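## Task

Secure the tube in the vise, then withdraw the pin with the yellow handle from it without the clamped tube shifting. The entire pin must end up resting flat on the tray's floor, lower than the tray's rim, and the tube must remain clamped in its original spot. Moving the tray is allowed only if it ends upright on the table and away from both the tube and the vise's movable jaw. At the end the robot must have released everything and backed off. It must not touch the tube or the movable jaw, even indirectly through a loose object, and nothing may depend on the robot to stay in place.

## Robot and tools

Robot: one six-joint arm with a parallel two-finger gripper. The joints, from base to hand, are waist, shoulder, elbow, wrist pitch, wrist yaw and wrist roll. Loose objects may occasionally get a small nudge from outside. Pushing or dropping anything off the table fails the job.

Frames. The scene frame has its origin on the tabletop under the arm's base. +z is up, and +y lies to the left when facing along +x. The base itself may sit slightly tilted. The gripper has its own axes: the fingers extend along its +x, and they open and close along its y. The reported hand position is a point between the finger pads, roughly 3-4 cm short of the tips. At long reach this reading is less accurate.

Row format. Every motion command is a single row of 7 numbers, each in [-1, 1], in this order: dx, dy, dz, rx, ry, rz, opening.
- The first six numbers are an offset, not an absolute pose. They are expressed in the gripper's own axes and counted from the gripper pose in the most recent result that reported it. Before any result in the scene has reported it, or for a later call within the same reply, they count from wherever the robot is when the action begins.
- Scale: 1.0 equals 0.6 m of translation or 180 degrees of rotation.
- rx, ry, rz are read together as one rotation vector.
- opening is absolute. +1 is fully open (0.088 m), and bare fingers touch at about -0.80. Values below that close no further.
- An all-zero offset does not hold still. It sends the gripper back to the reference pose.

execute_actions takes {"actions": [...], "pictures": bool}. The list holds zero or one entry:
- An empty list returns the current state and moves nothing.
- {"rows": [[7 numbers], ...], "steps": n} runs up to 15 control steps of 1/30 s each, with 15 as the default. Each row is used for one step, and the last row repeats if there are fewer rows than steps. All rows count from the same reference pose, not from one another.
- {"steps": n} without rows is a wait of up to 300 steps, counted from the previous result. Your reply time is part of that count.
By default pictures from cam_high and cam_low (both 504x504) are included. A refused call sends the robot nothing.

move takes {"target": [7 numbers], "speed": m/s}. target is one row as above, an offset in gripper axes from the same reference. speed runs from 0.002 to 0.5 with 0.25 as the default, and rotation is capped at twice that value in rad/s. The gripper travels a straight path lasting 0.5-10 s and is cut off at 10 s. It turns whichever way is shorter. The path ignores obstacles, and the real hand can lag, drift or overshoot the speed, above all with the arm nearly straight. The opening is sent as the move starts. Faster motion and a target set deeper past a contact mean harder hits and presses. The result adds a "move:" line giving the outcome and the distance to target. Outcomes are done (settled near target), off_target, moving, held (a check blocked the final step) or fault. A limits note may also appear: paced means the pose was clipped, and held means some steps were blocked, after which the arm may jump faster than requested. Move results include pictures but no per-step readings.

wait takes {"seconds": 0-10} and lets the simulation run with no new command.

zoom_image takes {"camera": "cam_high" or "cam_low", "region": [x0, y0, x1, y1]}. The region is in pixels of the last full image, with (0,0) at the top left, and can be at most 504x504.

finished_scene takes {"scene": number of the current scene}. It closes that scene for good, reports whether the goal was met, and brings up the next task. Replying without any tool call ends everything.

Results. The state line gives end_effector_position (m), end_effector_quat_wxyz and velocities in the scene frame. Joint positions and Joint velocities list the six joints in rad and rad/s, then the finger-pad gap in m. Joint ranges in rad: waist -3.054 to 3.054, shoulder 0 to 3.142, elbow 0 to 2.356, wrist pitch -1.571 to 1.571, wrist yaw -1.571 to 1.571, wrist roll -3.142 to 3.142. grip_measured is the actual finger opening on the command scale. Its readings can be offset by up to about 1 mm for a whole scene. "pose unreachable" means the clearance check changed or stopped a command; the mount under the base counts as part of the arm. HELD tags each step where that happened. "Hand target" shows the pose the controller is currently heading for.

Control behaviour. Each step, the commanded pose is clipped to within 70 mm and 16 degrees of the measured pose, and inverse kinematics then favours position over orientation. After an action ends, the arm only finishes off that last clipped pose. Long reaches therefore need follow-up commands. Friction can leave the hand short or slightly tilted, and tiny moves may not happen at all. Check the pose after each motion and correct any tilt. The simulation keeps running while you think.

Gripping. To hold something, command an opening clearly below grip_measured; a larger gap squeezes harder. Closing from fully open takes at least about 0.5 s. Each pad can push about 34 N, and slamming shut can push harder, sometimes until the fingers open.

Things to avoid. If contact torque on a joint hits its limit, the arm freezes for 10 s and skips the rest of the call. Limits in N m: waist 17.8, shoulder 22, elbow 22, wrist pitch 5.8, wrist yaw 5.78, wrist roll 5.42, and a carried object's weight adds to the load. Holding loads heats the motors. A MOTOR HOT warning appears from 50 °C. At 95 °C an OVER-TEMPERATURE FAULT holds the arm, and if it has not cooled within 30-60 s it loses power and falls limp. Also avoid drops, slips, slamming, hard impacts and forceful shoves. Finish by opening the gripper and pulling away so nothing touches the tube or the vise jaw.

Each tool is called after ">>>" by a JSON object that holds its "api" and its "payload".

## Session

>>> {"api": "execute_actions", "payload": {"actions": []}}

Scene clock: 0.00 s of 6060.00 s.
end_effector_position=(+0.1329, -0.0071, +0.2022) grip_measured=+0.823 end_effector_quat_wxyz=(+0.596, +0.383, +0.612, -0.352) end_effector_velocity=(-0.005, +0.002, -0.001) end_effector_angular_velocity=(+0.011, +0.025, +0.009)
Joint positions: [-0.162  1.089  0.741 -1.275 -0.07   0.945  0.079]
Joint velocities: [ 0.002  0.002 -0.002 -0.022 -0.007 -0.007  0.   ]
Motor temperatures (°C, as the motors report them): [23 25 27 25 24 24]
Heat: hottest elbow 27 °C (+0.0 °C/min).
Hand target: +0.133, -0.007, +0.202; +0.596, +0.383, +0.612, -0.352

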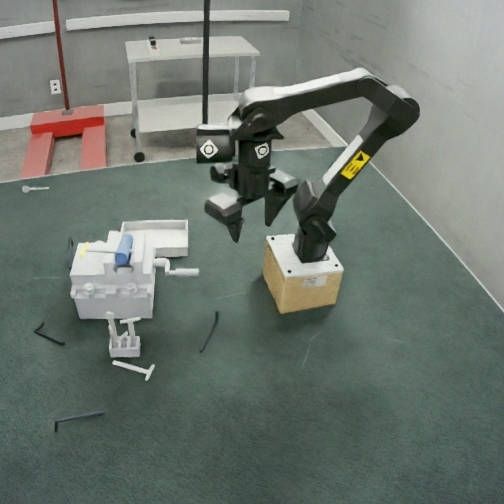

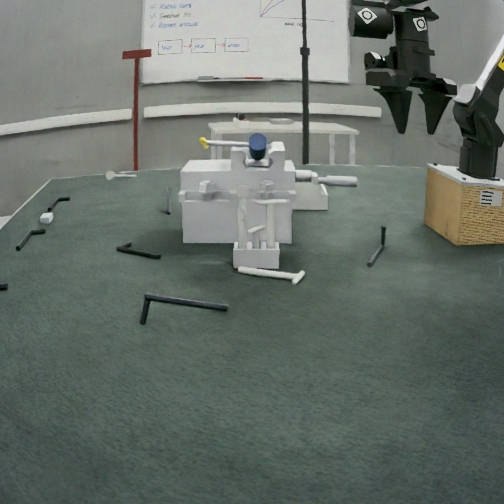

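>>> {"api": "zoom_image", "payload": {"camera": "cam_high", "region": [50, 200, 230, 340]}}

>>> {"api": "zoom_image", "payload": {"camera": "cam_low", "region": [170, 100, 370, 260]}}

Region (50, 200, 230, 340) of cam_high's 504x504 image, scaled by 2.800, with more detail than that image has.

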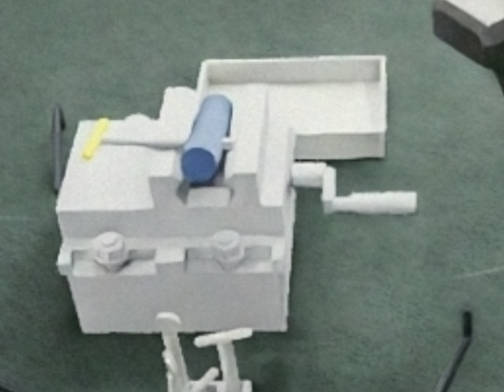

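Region (170, 100, 370, 260) of cam_low's 504x504 image, scaled by 2.520, with more detail than that image has; it fills the top 403 rows of this view, and the rest is white.

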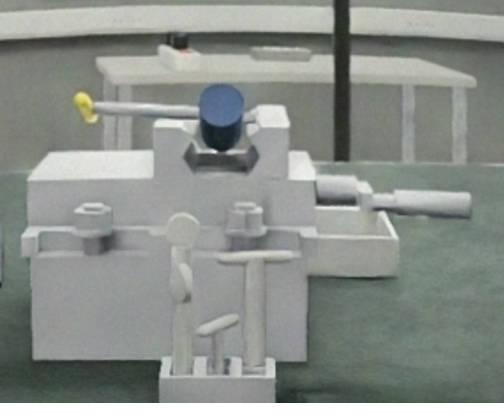

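>>> {"api": "move", "payload": {"target": [0,0.40,0.313,-0.35,0,0,1]}}

>>> {"api": "move", "payload": {"target": [0.05,0,0,0,0,0,1], "speed": 0.06}}

>>> {"api": "zoom_image", "payload": {"camera": "cam_low", "region": [170, 60, 370, 220]}}

>>> {"api": "zoom_image", "payload": {"camera": "cam_high", "region": [40, 160, 220, 300]}}

Scene clock: 15.07 s of 6060.00 s.
end_effector_position=(+0.4309, -0.0638, +0.2023) grip_measured=+0.986 end_effector_quat_wxyz=(+0.713, +0.015, +0.701, +0.020) end_effector_velocity=(+0.000, -0.002, +0.006) end_effector_angular_velocity=(-0.008, -0.002, +0.005)
Joint positions: [-0.189  2.303  2.047 -1.356 -0.07  -0.182  0.087]
Joint velocities: [-0.002  0.002  0.027 -0.022  0.007 -0.007 -0.   ]
Motor temperatures (°C, as the motors report them): [23 25 29 25 24 24]
Heat: hottest elbow 29 °C (+8.0 °C/min).
Hand target: +0.432, -0.066, +0.197; +0.709, +0.015, +0.705, +0.020
Off the commanded pose: 0.002 m, 1 deg.
move: done

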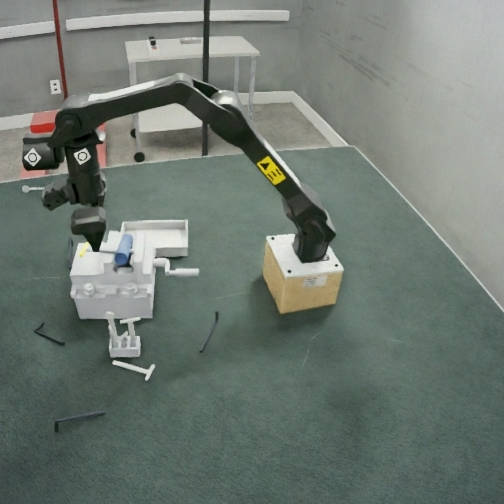

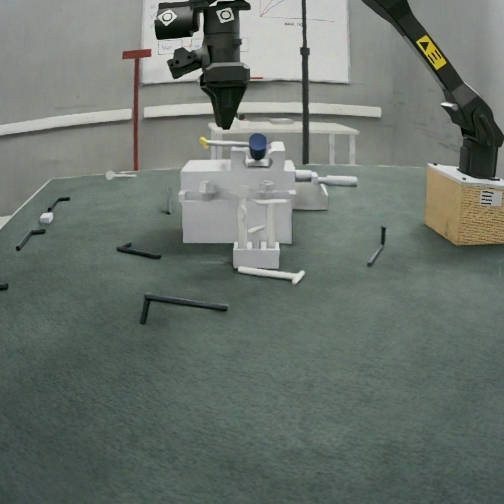

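Scene clock: 15.87 s of 6060.00 s.
end_effector_position=(+0.4333, -0.0645, +0.1771) grip_measured=+0.986 end_effector_quat_wxyz=(+0.717, +0.014, +0.696, +0.019) end_effector_velocity=(-0.002, +0.003, +0.000) end_effector_angular_velocity=(+0.008, +0.006, +0.010)
Joint positions: [-0.189  2.303  1.947 -1.242 -0.07  -0.181  0.087]
Joint velocities: [ 0.002 -0.002 -0.002 -0.007 -0.007 -0.007 -0.   ]
Motor temperatures (°C, as the motors report them): [23 25 29 25 24 24]
Heat: hottest elbow 29 °C (+7.6 °C/min).
Hand target: +0.431, -0.063, +0.172; +0.713, +0.015, +0.701, +0.020
Off the commanded pose: 0.006 m, 1 deg.
move: done

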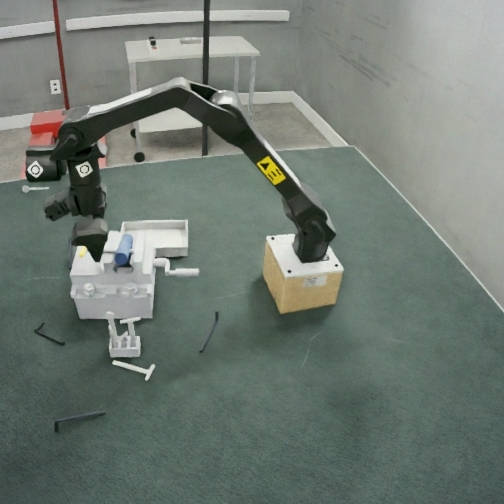

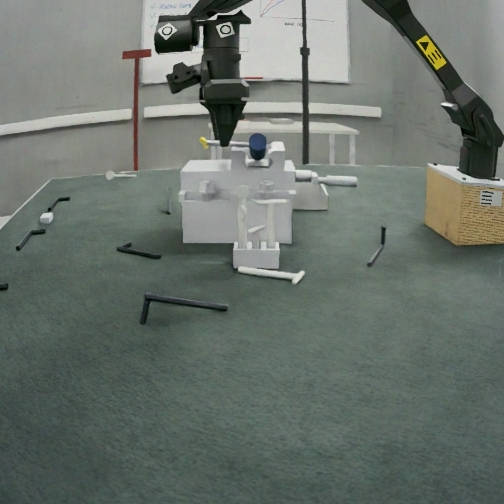

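Region (170, 60, 370, 220) of cam_low's 504x504 image, scaled by 2.520, with more detail than that image has; it fills the top 403 rows of this view, and the rest is white.

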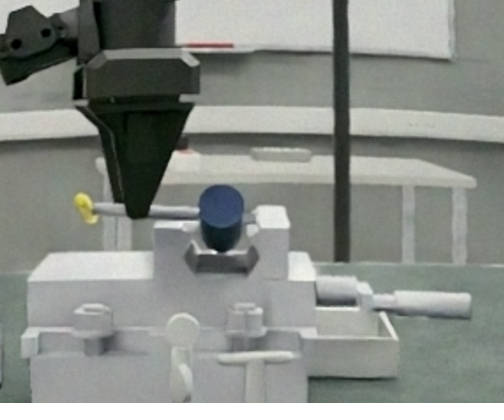

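Region (40, 160, 220, 300) of cam_high's 504x504 image, scaled by 2.800, with more detail than that image has.

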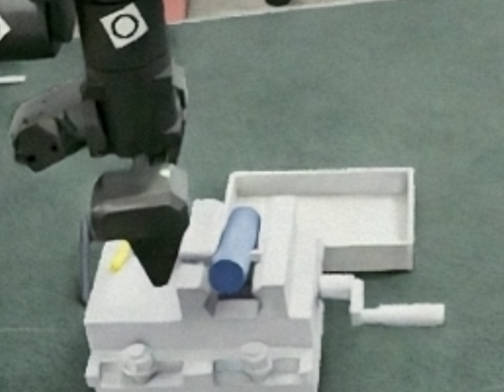

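>>> {"api": "move", "payload": {"target": [0.03,0.015,0.015,0,0,0,1], "speed": 0.05}}

>>> {"api": "move", "payload": {"target": [0,0,0,0,0,0,-0.9]}}

>>> {"api": "move", "payload": {"target": [-0.06,0,-0.02,0,-0.17,0,-0.9], "speed": 0.05}}

>>> {"api": "zoom_image", "payload": {"camera": "cam_low", "region": [170, 60, 370, 220]}}

Scene clock: 25.57 s of 6060.00 s.
end_effector_position=(+0.4422, -0.0559, +0.1659) grip_measured=+0.986 end_effector_quat_wxyz=(+0.721, +0.013, +0.692, +0.018) end_effector_velocity=(-0.007, +0.001, -0.003) end_effector_angular_velocity=(+0.012, +0.030, +0.004)
Joint positions: [-0.166  2.329  1.946 -1.202 -0.07  -0.158  0.087]
Joint velocities: [-0.002  0.002 -0.007 -0.022 -0.007 -0.007 -0.   ]
Motor temperatures (°C, as the motors report them): [23 29 29 25 24 24]
Heat: hottest shoulder 29 °C (+4.7 °C/min).
Hand target: +0.443, -0.055, +0.160; +0.717, +0.014, +0.696, +0.019
Off the commanded pose: 0.006 m, 1 deg.
move: done

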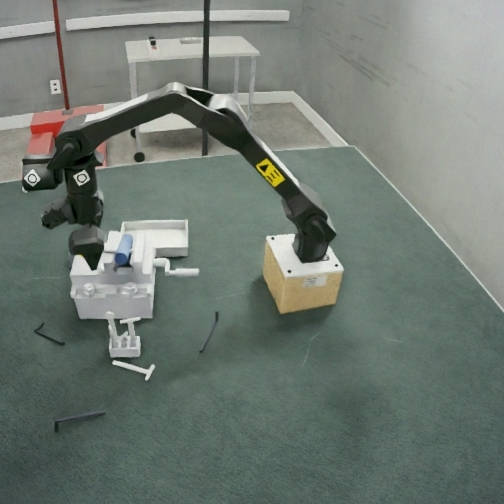

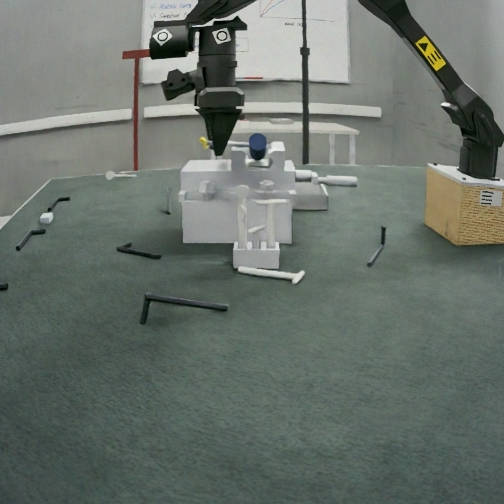

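Scene clock: 26.23 s of 6060.00 s.
end_effector_position=(+0.4422, -0.0555, +0.1659) grip_measured=-0.602 end_effector_quat_wxyz=(+0.722, +0.014, +0.692, +0.019) end_effector_velocity=(-0.002, -0.002, +0.000) end_effector_angular_velocity=(+0.008, +0.005, +0.015)
Joint positions: [-0.166  2.329  1.946 -1.202 -0.073 -0.158  0.009]
Joint velocities: [-0.007 -0.002 -0.002 -0.007 -0.007 -0.022 -0.   ]
Motor temperatures (°C, as the motors report them): [23 30 29 25 24 24]
Heat: hottest shoulder 30 °C (+6.9 °C/min).
Hand target: +0.442, -0.056, +0.166; +0.722, +0.013, +0.692, +0.018
Off the commanded pose: 0.000 m, 0 deg.
move: done

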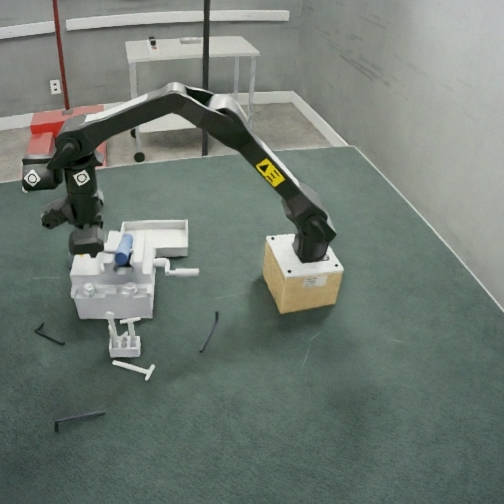

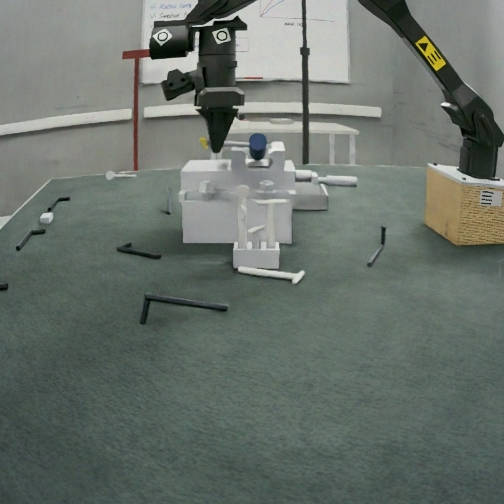

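Scene clock: 31.80 s of 6060.00 s.
end_effector_position=(+0.4236, -0.0576, +0.1955) grip_measured=-0.619 end_effector_quat_wxyz=(+0.870, +0.028, +0.493, +0.010) end_effector_velocity=(+0.001, -0.002, +0.001) end_effector_angular_velocity=(-0.021, -0.017, +0.013)
Joint positions: [-0.209  1.866  1.253 -0.481 -0.16  -0.121  0.009]
Joint velocities: [-0.002 -0.007 -0.012  0.022  0.007 -0.022 -0.   ]
Motor temperatures (°C, as the motors report them): [23 31 29 26 24 24]
Heat: hottest shoulder 31 °C (+7.5 °C/min).
Hand target: +0.429, -0.057, +0.203; +0.879, +0.016, +0.477, +0.015
Off the commanded pose: 0.008 m, 2 deg.
move: done

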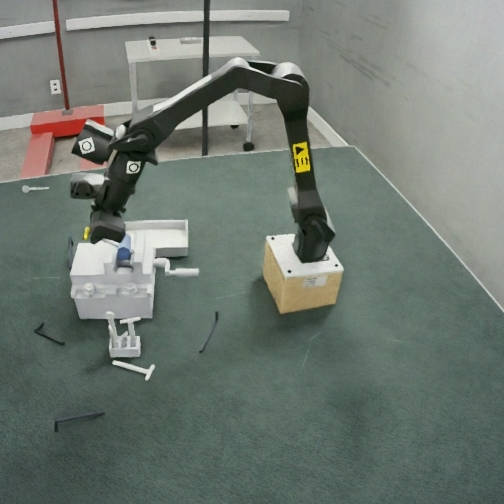

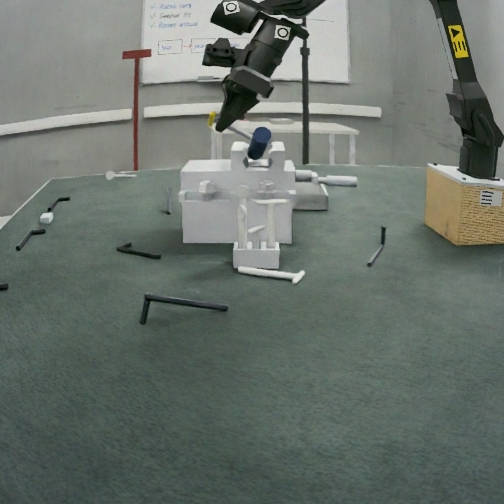

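Region (170, 60, 370, 220) of cam_low's 504x504 image, scaled by 2.520, with more detail than that image has; it fills the top 403 rows of this view, and the rest is white.

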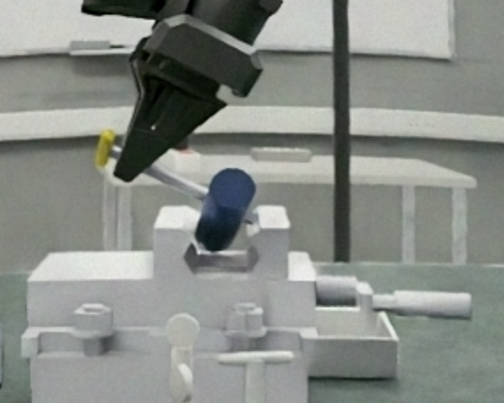

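>>> {"api": "move", "payload": {"target": [-0.05,0,-0.02,0,-0.19,0,-0.9], "speed": 0.12}}

>>> {"api": "zoom_image", "payload": {"camera": "cam_low", "region": [170, 60, 370, 220]}}

>>> {"api": "zoom_image", "payload": {"camera": "cam_high", "region": [40, 160, 220, 300]}}

Scene clock: 38.37 s of 6060.00 s.
end_effector_position=(+0.3946, -0.0611, +0.2084) grip_measured=-0.609 end_effector_quat_wxyz=(+0.972, +0.040, +0.230, -0.008) end_effector_velocity=(-0.002, -0.002, -0.000) end_effector_angular_velocity=(-0.004, -0.003, +0.003)
Joint positions: [-0.256  1.625  0.624  0.478 -0.227 -0.015  0.009]
Joint velocities: [-0.007 -0.002 -0.007  0.007 -0.007 -0.007  0.   ]
Motor temperatures (°C, as the motors report them): [23 32 30 29 24 25]
Heat: hottest shoulder 32 °C (+7.8 °C/min).
Hand target: +0.397, -0.058, +0.216; +0.976, +0.027, +0.216, +0.001
Off the commanded pose: 0.008 m, 2 deg.
move: done

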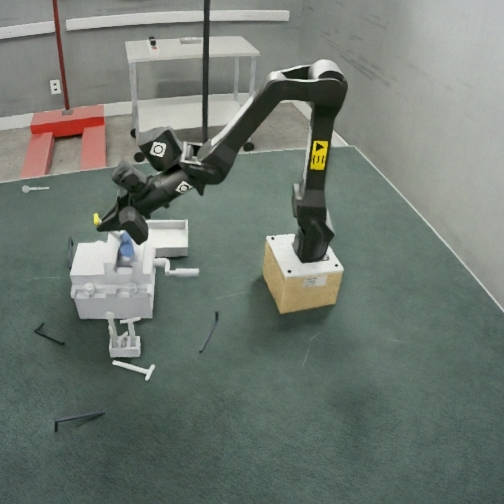

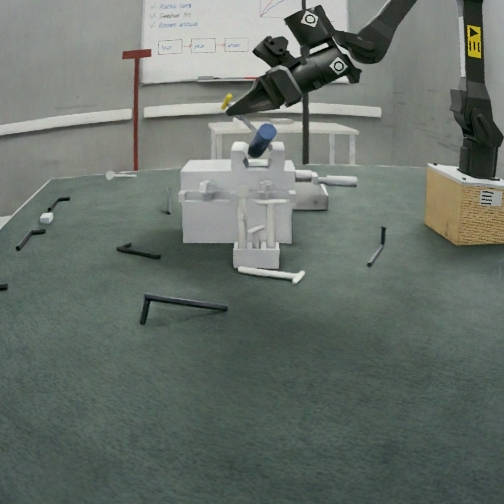

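Region (170, 60, 370, 220) of cam_low's 504x504 image, scaled by 2.520, with more detail than that image has; it fills the top 403 rows of this view, and the rest is white.

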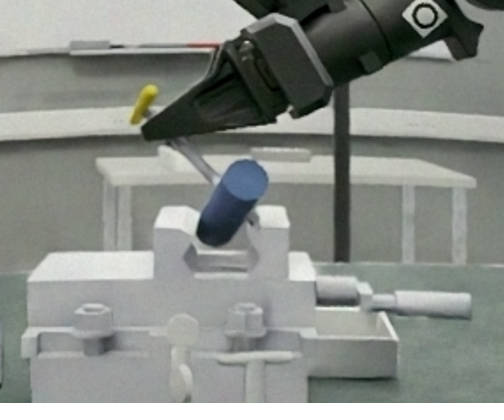

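Region (40, 160, 220, 300) of cam_high's 504x504 image, scaled by 2.800, with more detail than that image has.

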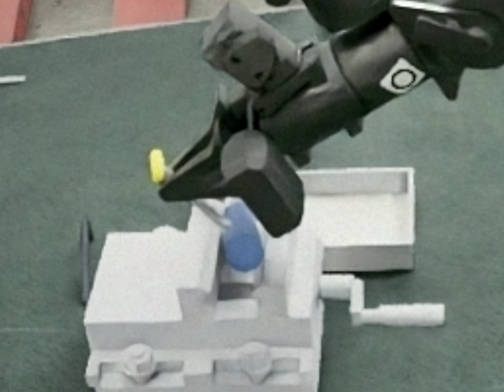

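>>> {"api": "move", "payload": {"target": [0.03,0,0.005,0,0,0,-0.9], "speed": 0.04}}

>>> {"api": "move", "payload": {"target": [0,0,0,0,0,0,-0.4]}}

>>> {"api": "zoom_image", "payload": {"camera": "cam_low", "region": [170, 60, 370, 220]}}

>>> {"api": "zoom_image", "payload": {"camera": "cam_high", "region": [40, 160, 220, 300]}}

Scene clock: 46.57 s of 6060.00 s.
end_effector_position=(+0.4045, -0.0611, +0.1995) grip_measured=-0.611 end_effector_quat_wxyz=(+0.970, +0.049, +0.238, -0.010) end_effector_velocity=(-0.001, +0.002, -0.005) end_effector_angular_velocity=(+0.014, +0.016, +0.005)
Joint positions: [-0.247  1.685  0.656  0.491 -0.22   0.005  0.009]
Joint velocities: [ 0.002  0.007 -0.002 -0.007 -0.007  0.007 -0.   ]
Motor temperatures (°C, as the motors report them): [23 32 31 31 24 25]
Heat: hottest shoulder 32 °C (+6.4 °C/min).
Hand target: +0.412, -0.061, +0.203; +0.972, +0.040, +0.230, -0.008
Off the commanded pose: 0.008 m, 1 deg.
move: done

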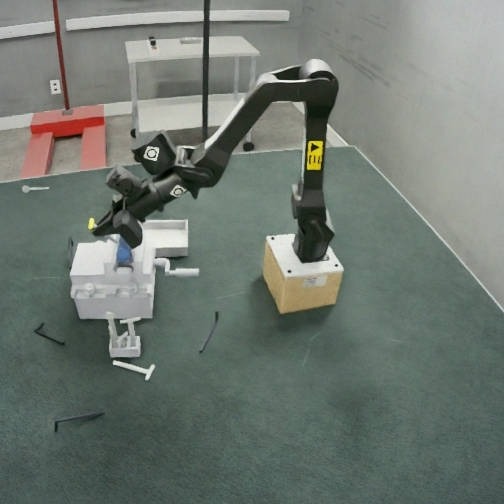

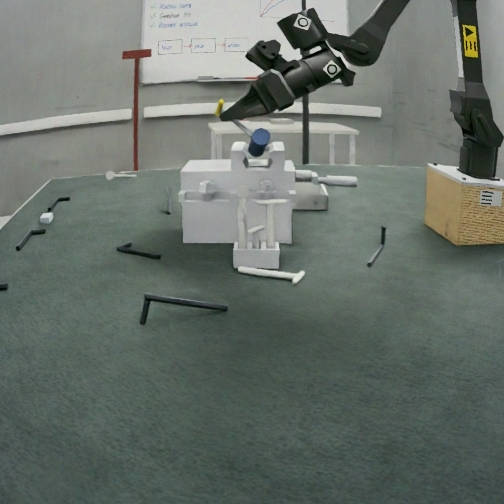

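Scene clock: 47.10 s of 6060.00 s.
end_effector_position=(+0.4047, -0.0614, +0.1999) grip_measured=-0.401 end_effector_quat_wxyz=(+0.970, +0.048, +0.237, -0.010) end_effector_velocity=(-0.002, -0.002, +0.001) end_effector_angular_velocity=(-0.002, +0.001, +0.002)
Joint positions: [-0.247  1.685  0.656  0.493 -0.218  0.005  0.019]
Joint velocities: [-0.007 -0.007 -0.002 -0.007 -0.007 -0.007  0.   ]
Motor temperatures (°C, as the motors report them): [23 32 31 31 24 25]
Heat: hottest shoulder 32 °C (+6.4 °C/min).
Hand target: +0.404, -0.061, +0.199; +0.970, +0.049, +0.238, -0.009
Off the commanded pose: 0.001 m, 0 deg.
move: done

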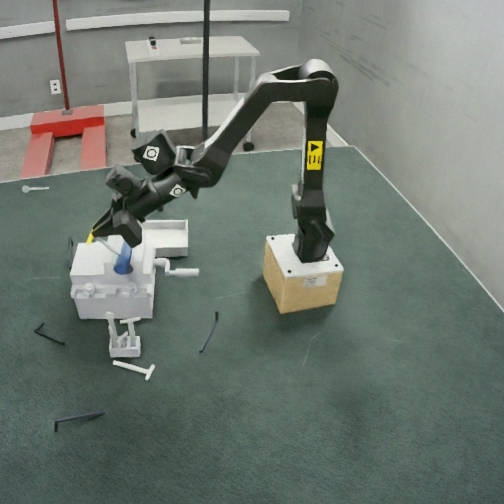

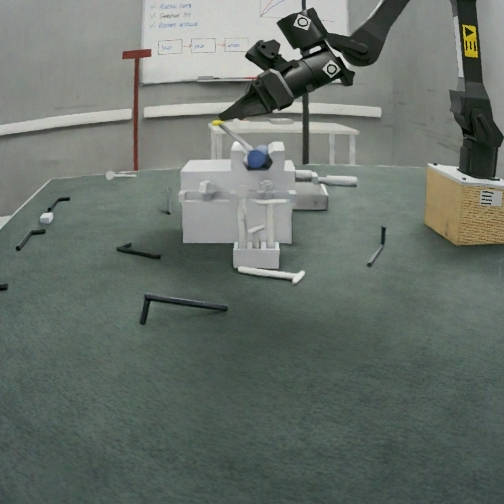

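Region (170, 60, 370, 220) of cam_low's 504x504 image, scaled by 2.520, with more detail than that image has; it fills the top 403 rows of this view, and the rest is white.

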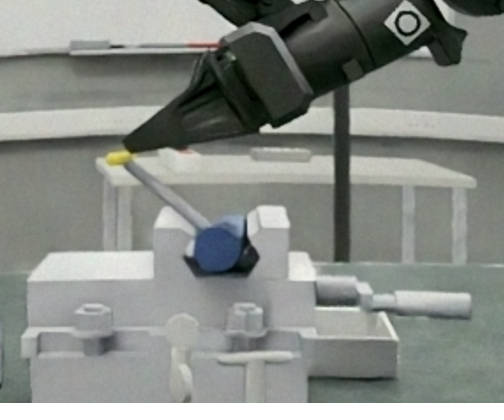

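Region (40, 160, 220, 300) of cam_high's 504x504 image, scaled by 2.800, with more detail than that image has.

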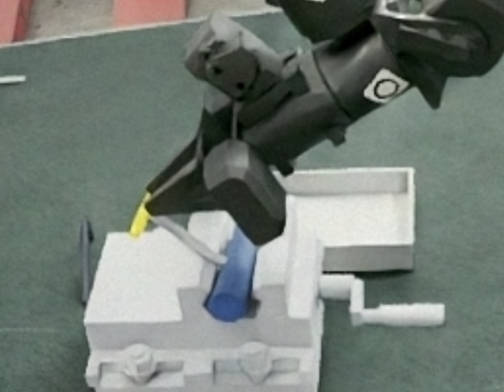

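>>> {"api": "move", "payload": {"target": [-0.19,0.085,-0.155,0,0.347,0,1]}}

>>> {"api": "move", "payload": {"target": [0.12,0,0,0,0,0,1], "speed": 0.08}}

>>> {"api": "move", "payload": {"target": [0,0,0,0,0,0,-0.8]}}

Scene clock: 57.63 s of 6060.00 s.
end_effector_position=(+0.2630, -0.0004, +0.1755) grip_measured=+0.986 end_effector_quat_wxyz=(+0.709, +0.053, +0.703, +0.020) end_effector_velocity=(+0.001, +0.000, +0.004) end_effector_angular_velocity=(+0.007, -0.009, +0.005)
Joint positions: [-0.094  1.642  1.04  -1.012 -0.127 -0.034  0.087]
Joint velocities: [-0.002 -0.007  0.007 -0.007 -0.007 -0.007 -0.   ]
Motor temperatures (°C, as the motors report them): [23 32 31 31 24 25]
Heat: hottest shoulder 32 °C (+5.2 °C/min).
Hand target: +0.264, +0.000, +0.175; +0.707, +0.052, +0.705, +0.019
Off the commanded pose: 0.002 m, 1 deg.
move: done

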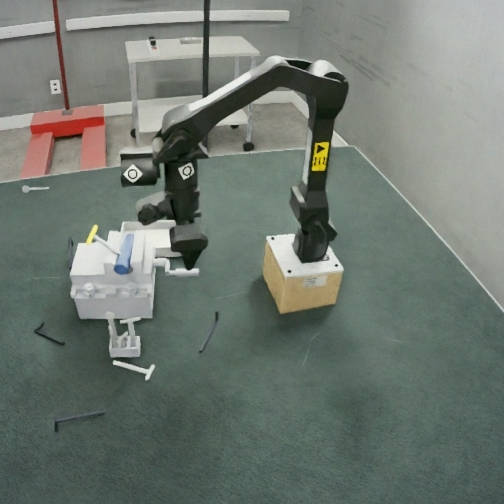

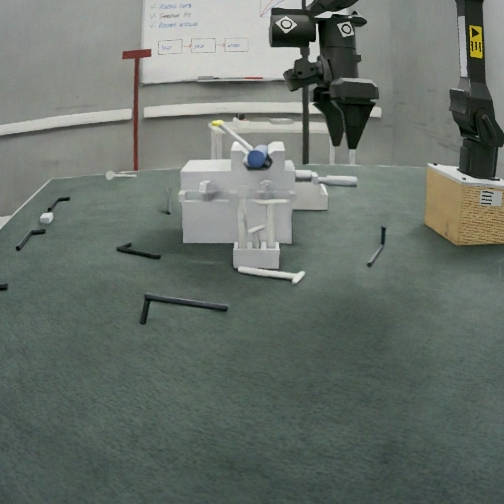

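Scene clock: 58.87 s of 6060.00 s.
end_effector_position=(+0.2673, +0.0051, +0.1086) grip_measured=+0.986 end_effector_quat_wxyz=(+0.716, +0.052, +0.696, +0.019) end_effector_velocity=(-0.002, +0.002, +0.000) end_effector_angular_velocity=(+0.007, +0.006, +0.010)
Joint positions: [-0.066  1.761  0.875 -0.705 -0.127 -0.005  0.087]
Joint velocities: [ 0.002 -0.002 -0.002 -0.007 -0.007 -0.007 -0.   ]
Motor temperatures (°C, as the motors report them): [23 32 31 31 24 25]
Heat: hottest shoulder 32 °C (+5.1 °C/min).
Hand target: +0.263, +0.006, +0.104; +0.709, +0.053, +0.703, +0.020
Off the commanded pose: 0.006 m, 1 deg.
move: done

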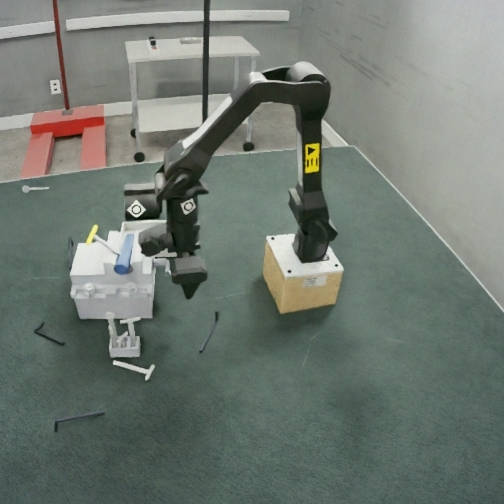

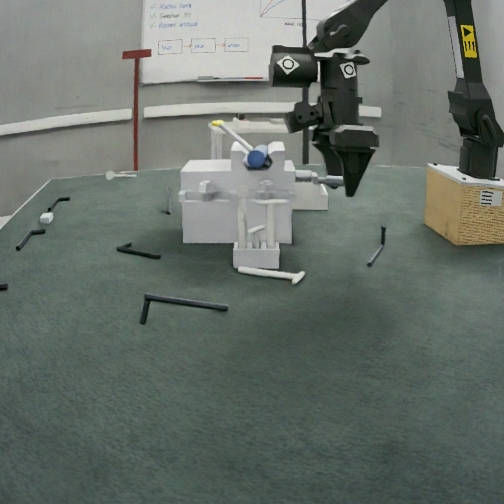

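Scene clock: 59.50 s of 6060.00 s.
end_effector_position=(+0.2669, -0.0109, +0.1082) grip_measured=-0.472 end_effector_quat_wxyz=(+0.716, +0.043, +0.696, -0.010) end_effector_velocity=(-0.002, +0.004, -0.001) end_effector_angular_velocity=(+0.022, +0.009, +0.025)
Joint positions: [-0.095  1.761  0.875 -0.705 -0.072 -0.006  0.016]
Joint velocities: [ 0.002  0.002 -0.002 -0.007 -0.022 -0.022  0.   ]
Motor temperatures (°C, as the motors report them): [23 32 31 31 24 25]
Heat: hottest shoulder 32 °C (+5.0 °C/min).
Hand target: +0.267, +0.005, +0.109; +0.715, +0.052, +0.696, +0.019
Off the commanded pose: 0.016 m, 4 deg.
move: off_target

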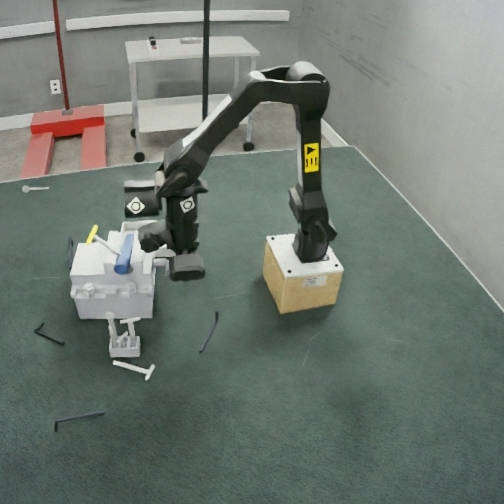

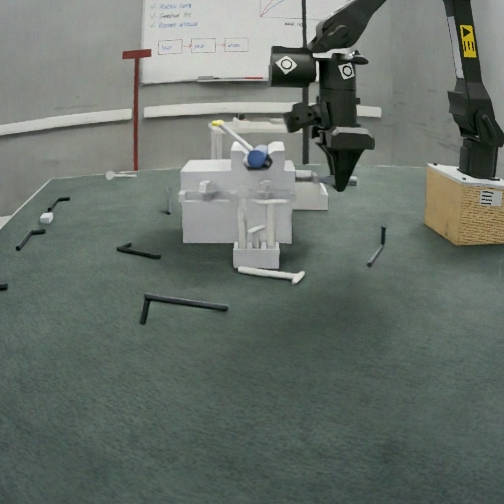

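Gripped. One turn (gripper y = world y now).

>>> {"api": "execute_actions", "payload": {"actions": [{"rows":[[-0.045,-0.02,0,0,0,0,-0.8]],"steps":12}], "pictures": false}}

>>> {"api": "execute_actions", "payload": {"actions": [{"rows":[[-0.02,-0.047,0,0,0,0,-0.8]],"steps":12}], "pictures": false}}

>>> {"api": "execute_actions", "payload": {"actions": [{"rows":[[0.02,-0.047,0,0,0,0,-0.8]],"steps":12}], "pictures": false}}

>>> {"api": "execute_actions", "payload": {"actions": [{"rows":[[0.046,-0.02,0,0,0,0,-0.8]],"steps":12}], "pictures": false}}

>>> {"api": "execute_actions", "payload": {"actions": [{"rows":[[0.046,0.018,0,0,0,0,-0.8]],"steps":12}], "pictures": false}}

>>> {"api": "execute_actions", "payload": {"actions": [{"rows":[[0.02,0.047,0,0,0,0,-0.8]],"steps":12}], "pictures": false}}

>>> {"api": "execute_actions", "payload": {"actions": [{"rows":[[-0.02,0.047,0,0,0,0,-0.8]],"steps":12}], "pictures": false}}

>>> {"api": "execute_actions", "payload": {"actions": [{"rows":[[-0.046,0.02,0,0,0,0,-0.8]],"steps":12}]}}

>>> {"api": "zoom_image", "payload": {"camera": "cam_low", "region": [170, 60, 370, 220]}}

Scene clock: 72.00 s of 6060.00 s.
end_effector_position=(+0.2646, -0.0217, +0.1313) grip_measured=-0.477 end_effector_quat_wxyz=(+0.714, +0.051, +0.698, -0.011) end_effector_velocity=(-0.002, -0.004, +0.003) end_effector_angular_velocity=(-0.006, +0.007, -0.005)
Joint positions: [-0.143  1.713  0.926 -0.814 -0.08  -0.041  0.016]
Joint velocities: [-0.012 -0.007  0.007 -0.022  0.007 -0.007 -0.   ]
Motor temperatures (°C, as the motors report them): [23 31 31 29 26 25]
Heat: hottest shoulder 31 °C (+3.0 °C/min).
Hand target: +0.265, -0.024, +0.135; +0.717, +0.043, +0.696, -0.010
Off the commanded pose: 0.004 m, 1 deg.
Steps of this call (steps 1 to 363: nothing new was sent; steps 364 to 375: all 12 steps of this action). Readings (end_effector_position):
364: (+0.2677, -0.0112, +0.1108)
365: (+0.2666, -0.0123, +0.1151)
367: (+0.2651, -0.0170, +0.1252)
371: (+0.2648, -0.0207, +0.1305)
375: the state above

Scene clock: 72.40 s of 6060.00 s.
end_effector_position=(+0.2604, -0.0467, +0.1402) grip_measured=-0.477 end_effector_quat_wxyz=(+0.713, +0.055, +0.699, -0.007) end_effector_velocity=(-0.002, +0.001, +0.000) end_effector_angular_velocity=(+0.009, +0.005, +0.005)
Joint positions: [-0.242  1.704  0.952 -0.862 -0.086 -0.14   0.016]
Joint velocities: [-0.002 -0.002 -0.002 -0.007 -0.007 -0.007 -0.   ]
Motor temperatures (°C, as the motors report them): [23 31 31 29 25 25]
Heat: hottest shoulder 31 °C (+3.0 °C/min).
Hand target: +0.262, -0.051, +0.142; +0.714, +0.051, +0.698, -0.011
Off the commanded pose: 0.004 m, 1 deg.
Steps of this call (steps 1 to 12: all 12 steps of this action). Readings (end_effector_position):
1: (+0.2648, -0.0227, +0.1323)
2: (+0.2637, -0.0266, +0.1344)
4: (+0.2617, -0.0374, +0.1388)
8: (+0.2605, -0.0462, +0.1401)
12: the state above

Scene clock: 72.80 s of 6060.00 s.
end_effector_position=(+0.2573, -0.0704, +0.1295) grip_measured=-0.479 end_effector_quat_wxyz=(+0.714, +0.059, +0.698, -0.006) end_effector_velocity=(+0.003, -0.005, +0.000) end_effector_angular_velocity=(-0.013, -0.019, -0.005)
Joint positions: [-0.333  1.739  0.942 -0.824 -0.091 -0.228  0.016]
Joint velocities: [-0.012 -0.002 -0.002  0.022  0.007 -0.007 -0.   ]
Motor temperatures (°C, as the motors report them): [23 31 31 29 25 25]
Heat: hottest shoulder 31 °C (+3.0 °C/min).
Hand target: +0.258, -0.074, +0.127; +0.713, +0.054, +0.698, -0.008
Off the commanded pose: 0.005 m, 1 deg.
Steps of this call (steps 1 to 12: all 12 steps of this action). Readings (end_effector_position):
1: (+0.2600, -0.0477, +0.1396)
2: (+0.2592, -0.0526, +0.1388)
4: (+0.2581, -0.0643, +0.1348)
8: (+0.2573, -0.0701, +0.1298)
12: the state above

Scene clock: 73.20 s of 6060.00 s.
end_effector_position=(+0.2560, -0.0786, +0.1049) grip_measured=-0.482 end_effector_quat_wxyz=(+0.714, +0.062, +0.697, -0.006) end_effector_velocity=(-0.002, +0.001, -0.003) end_effector_angular_velocity=(+0.009, +0.004, +0.005)
Joint positions: [-0.363  1.799  0.896 -0.721 -0.092 -0.253  0.015]
Joint velocities: [-0.002  0.007 -0.007  0.007 -0.007 -0.007 -0.   ]
Motor temperatures (°C, as the motors report them): [23 31 31 29 25 25]
Heat: hottest shoulder 31 °C (+2.0 °C/min).
Hand target: +0.256, -0.080, +0.101; +0.714, +0.059, +0.698, -0.006
Off the commanded pose: 0.004 m, 0 deg.
Steps of this call (steps 1 to 12: all 12 steps of this action). Readings (end_effector_position):
1: (+0.2558, -0.0710, +0.1263)
2: (+0.2559, -0.0743, +0.1222)
4: (+0.2562, -0.0783, +0.1119)
8: (+0.2559, -0.0785, +0.1057)
12: the state above

Scene clock: 73.60 s of 6060.00 s.
end_effector_position=(+0.2577, -0.0674, +0.0827) grip_measured=-0.484 end_effector_quat_wxyz=(+0.716, +0.064, +0.695, -0.009) end_effector_velocity=(-0.001, +0.003, -0.002) end_effector_angular_velocity=(+0.007, -0.000, +0.015)
Joint positions: [-0.322  1.844  0.843 -0.612 -0.094 -0.204  0.015]
Joint velocities: [ 0.007  0.002 -0.007  0.007 -0.007 -0.007 -0.   ]
Motor temperatures (°C, as the motors report them): [23 31 31 29 25 25]
Heat: hottest shoulder 31 °C (+2.0 °C/min).
Hand target: +0.258, -0.066, +0.078; +0.714, +0.062, +0.697, -0.006
Off the commanded pose: 0.005 m, 1 deg.
Steps of this call (steps 1 to 12: all 12 steps of this action). Readings (end_effector_position):
1: (+0.2548, -0.0777, +0.1017)
2: (+0.2557, -0.0767, +0.0972)
4: (+0.2572, -0.0720, +0.0882)
8: (+0.2575, -0.0682, +0.0834)
12: the state above

Scene clock: 74.00 s of 6060.00 s.
end_effector_position=(+0.2619, -0.0435, +0.0745) grip_measured=-0.489 end_effector_quat_wxyz=(+0.716, +0.065, +0.694, -0.018) end_effector_velocity=(-0.001, +0.003, +0.001) end_effector_angular_velocity=(+0.008, +0.002, +0.000)
Joint positions: [-0.226  1.854  0.815 -0.56  -0.087 -0.093  0.015]
Joint velocities: [ 0.007 -0.007 -0.002 -0.007 -0.007  0.007 -0.   ]
Motor temperatures (°C, as the motors report them): [23 31 31 29 25 25]
Heat: hottest shoulder 31 °C (+2.0 °C/min).
Hand target: +0.261, -0.038, +0.073; +0.715, +0.064, +0.696, -0.009
Off the commanded pose: 0.005 m, 1 deg.
Steps of this call (steps 1 to 12: all 12 steps of this action). Readings (end_effector_position):
1: (+0.2573, -0.0662, +0.0814)
2: (+0.2584, -0.0626, +0.0796)
4: (+0.2604, -0.0534, +0.0761)
8: (+0.2617, -0.0447, +0.0746)
12: the state above

Scene clock: 74.40 s of 6060.00 s.
end_effector_position=(+0.2650, -0.0193, +0.0855) grip_measured=-0.493 end_effector_quat_wxyz=(+0.715, +0.067, +0.695, -0.023) end_effector_velocity=(-0.002, +0.003, +0.003) end_effector_angular_velocity=(+0.008, +0.007, +0.000)
Joint positions: [-0.133  1.818  0.829 -0.605 -0.086  0.009  0.015]
Joint velocities: [ 0.007 -0.012  0.002 -0.022 -0.007  0.007 -0.   ]
Motor temperatures (°C, as the motors report them): [23 31 31 29 25 25]
Heat: hottest shoulder 31 °C (+2.0 °C/min).
Hand target: +0.265, -0.016, +0.088; +0.716, +0.065, +0.695, -0.018
Off the commanded pose: 0.004 m, 1 deg.
Steps of this call (steps 1 to 12: all 12 steps of this action). Readings (end_effector_position):
1: (+0.2625, -0.0426, +0.0754)
2: (+0.2631, -0.0378, +0.0760)
4: (+0.2638, -0.0257, +0.0795)
8: (+0.2650, -0.0195, +0.0852)
12: the state above

Scene clock: 74.80 s of 6060.00 s.
end_effector_position=(+0.2662, -0.0114, +0.1109) grip_measured=-0.495 end_effector_quat_wxyz=(+0.715, +0.069, +0.696, -0.026) end_effector_velocity=(-0.004, +0.001, +0.005) end_effector_angular_velocity=(+0.009, +0.016, +0.005)
Joint positions: [-0.104  1.753  0.877 -0.716 -0.084  0.044  0.015]
Joint velocities: [-0.002 -0.012  0.007 -0.037 -0.007 -0.007 -0.   ]
Motor temperatures (°C, as the motors report them): [23 31 31 29 25 25]
Heat: hottest shoulder 31 °C (+2.0 °C/min).
Hand target: +0.266, -0.009, +0.114; +0.715, +0.067, +0.695, -0.023
Off the commanded pose: 0.004 m, 0 deg.
Steps of this call (steps 1 to 12: all 12 steps of this action). Readings (end_effector_position):
1: (+0.2666, -0.0182, +0.0889)
2: (+0.2662, -0.0148, +0.0932)
4: (+0.2657, -0.0113, +0.1042)
8: (+0.2662, -0.0114, +0.1099)
12: the state above

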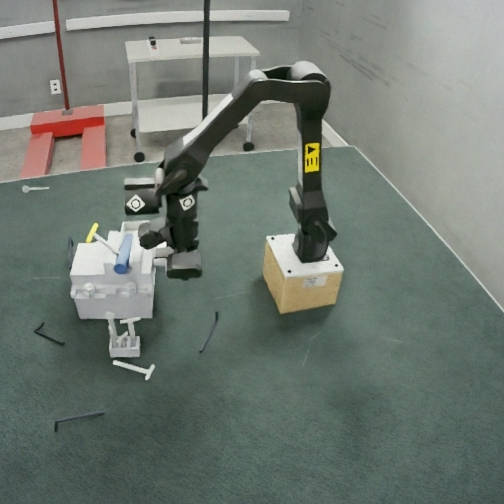

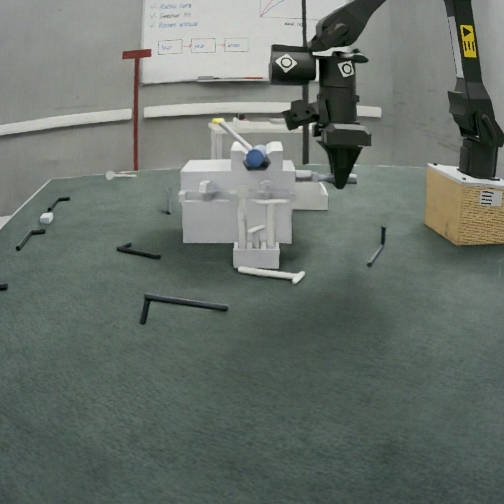

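Region (170, 60, 370, 220) of cam_low's 504x504 image, scaled by 2.520, with more detail than that image has; it fills the top 403 rows of this view, and the rest is white.

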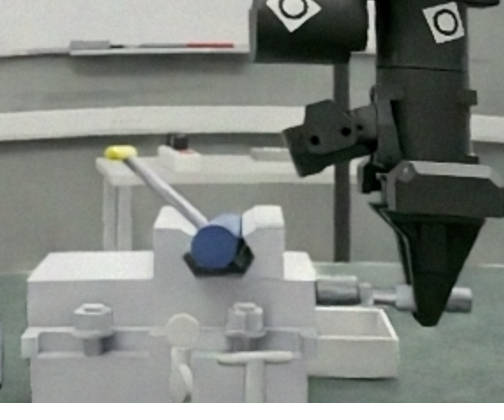

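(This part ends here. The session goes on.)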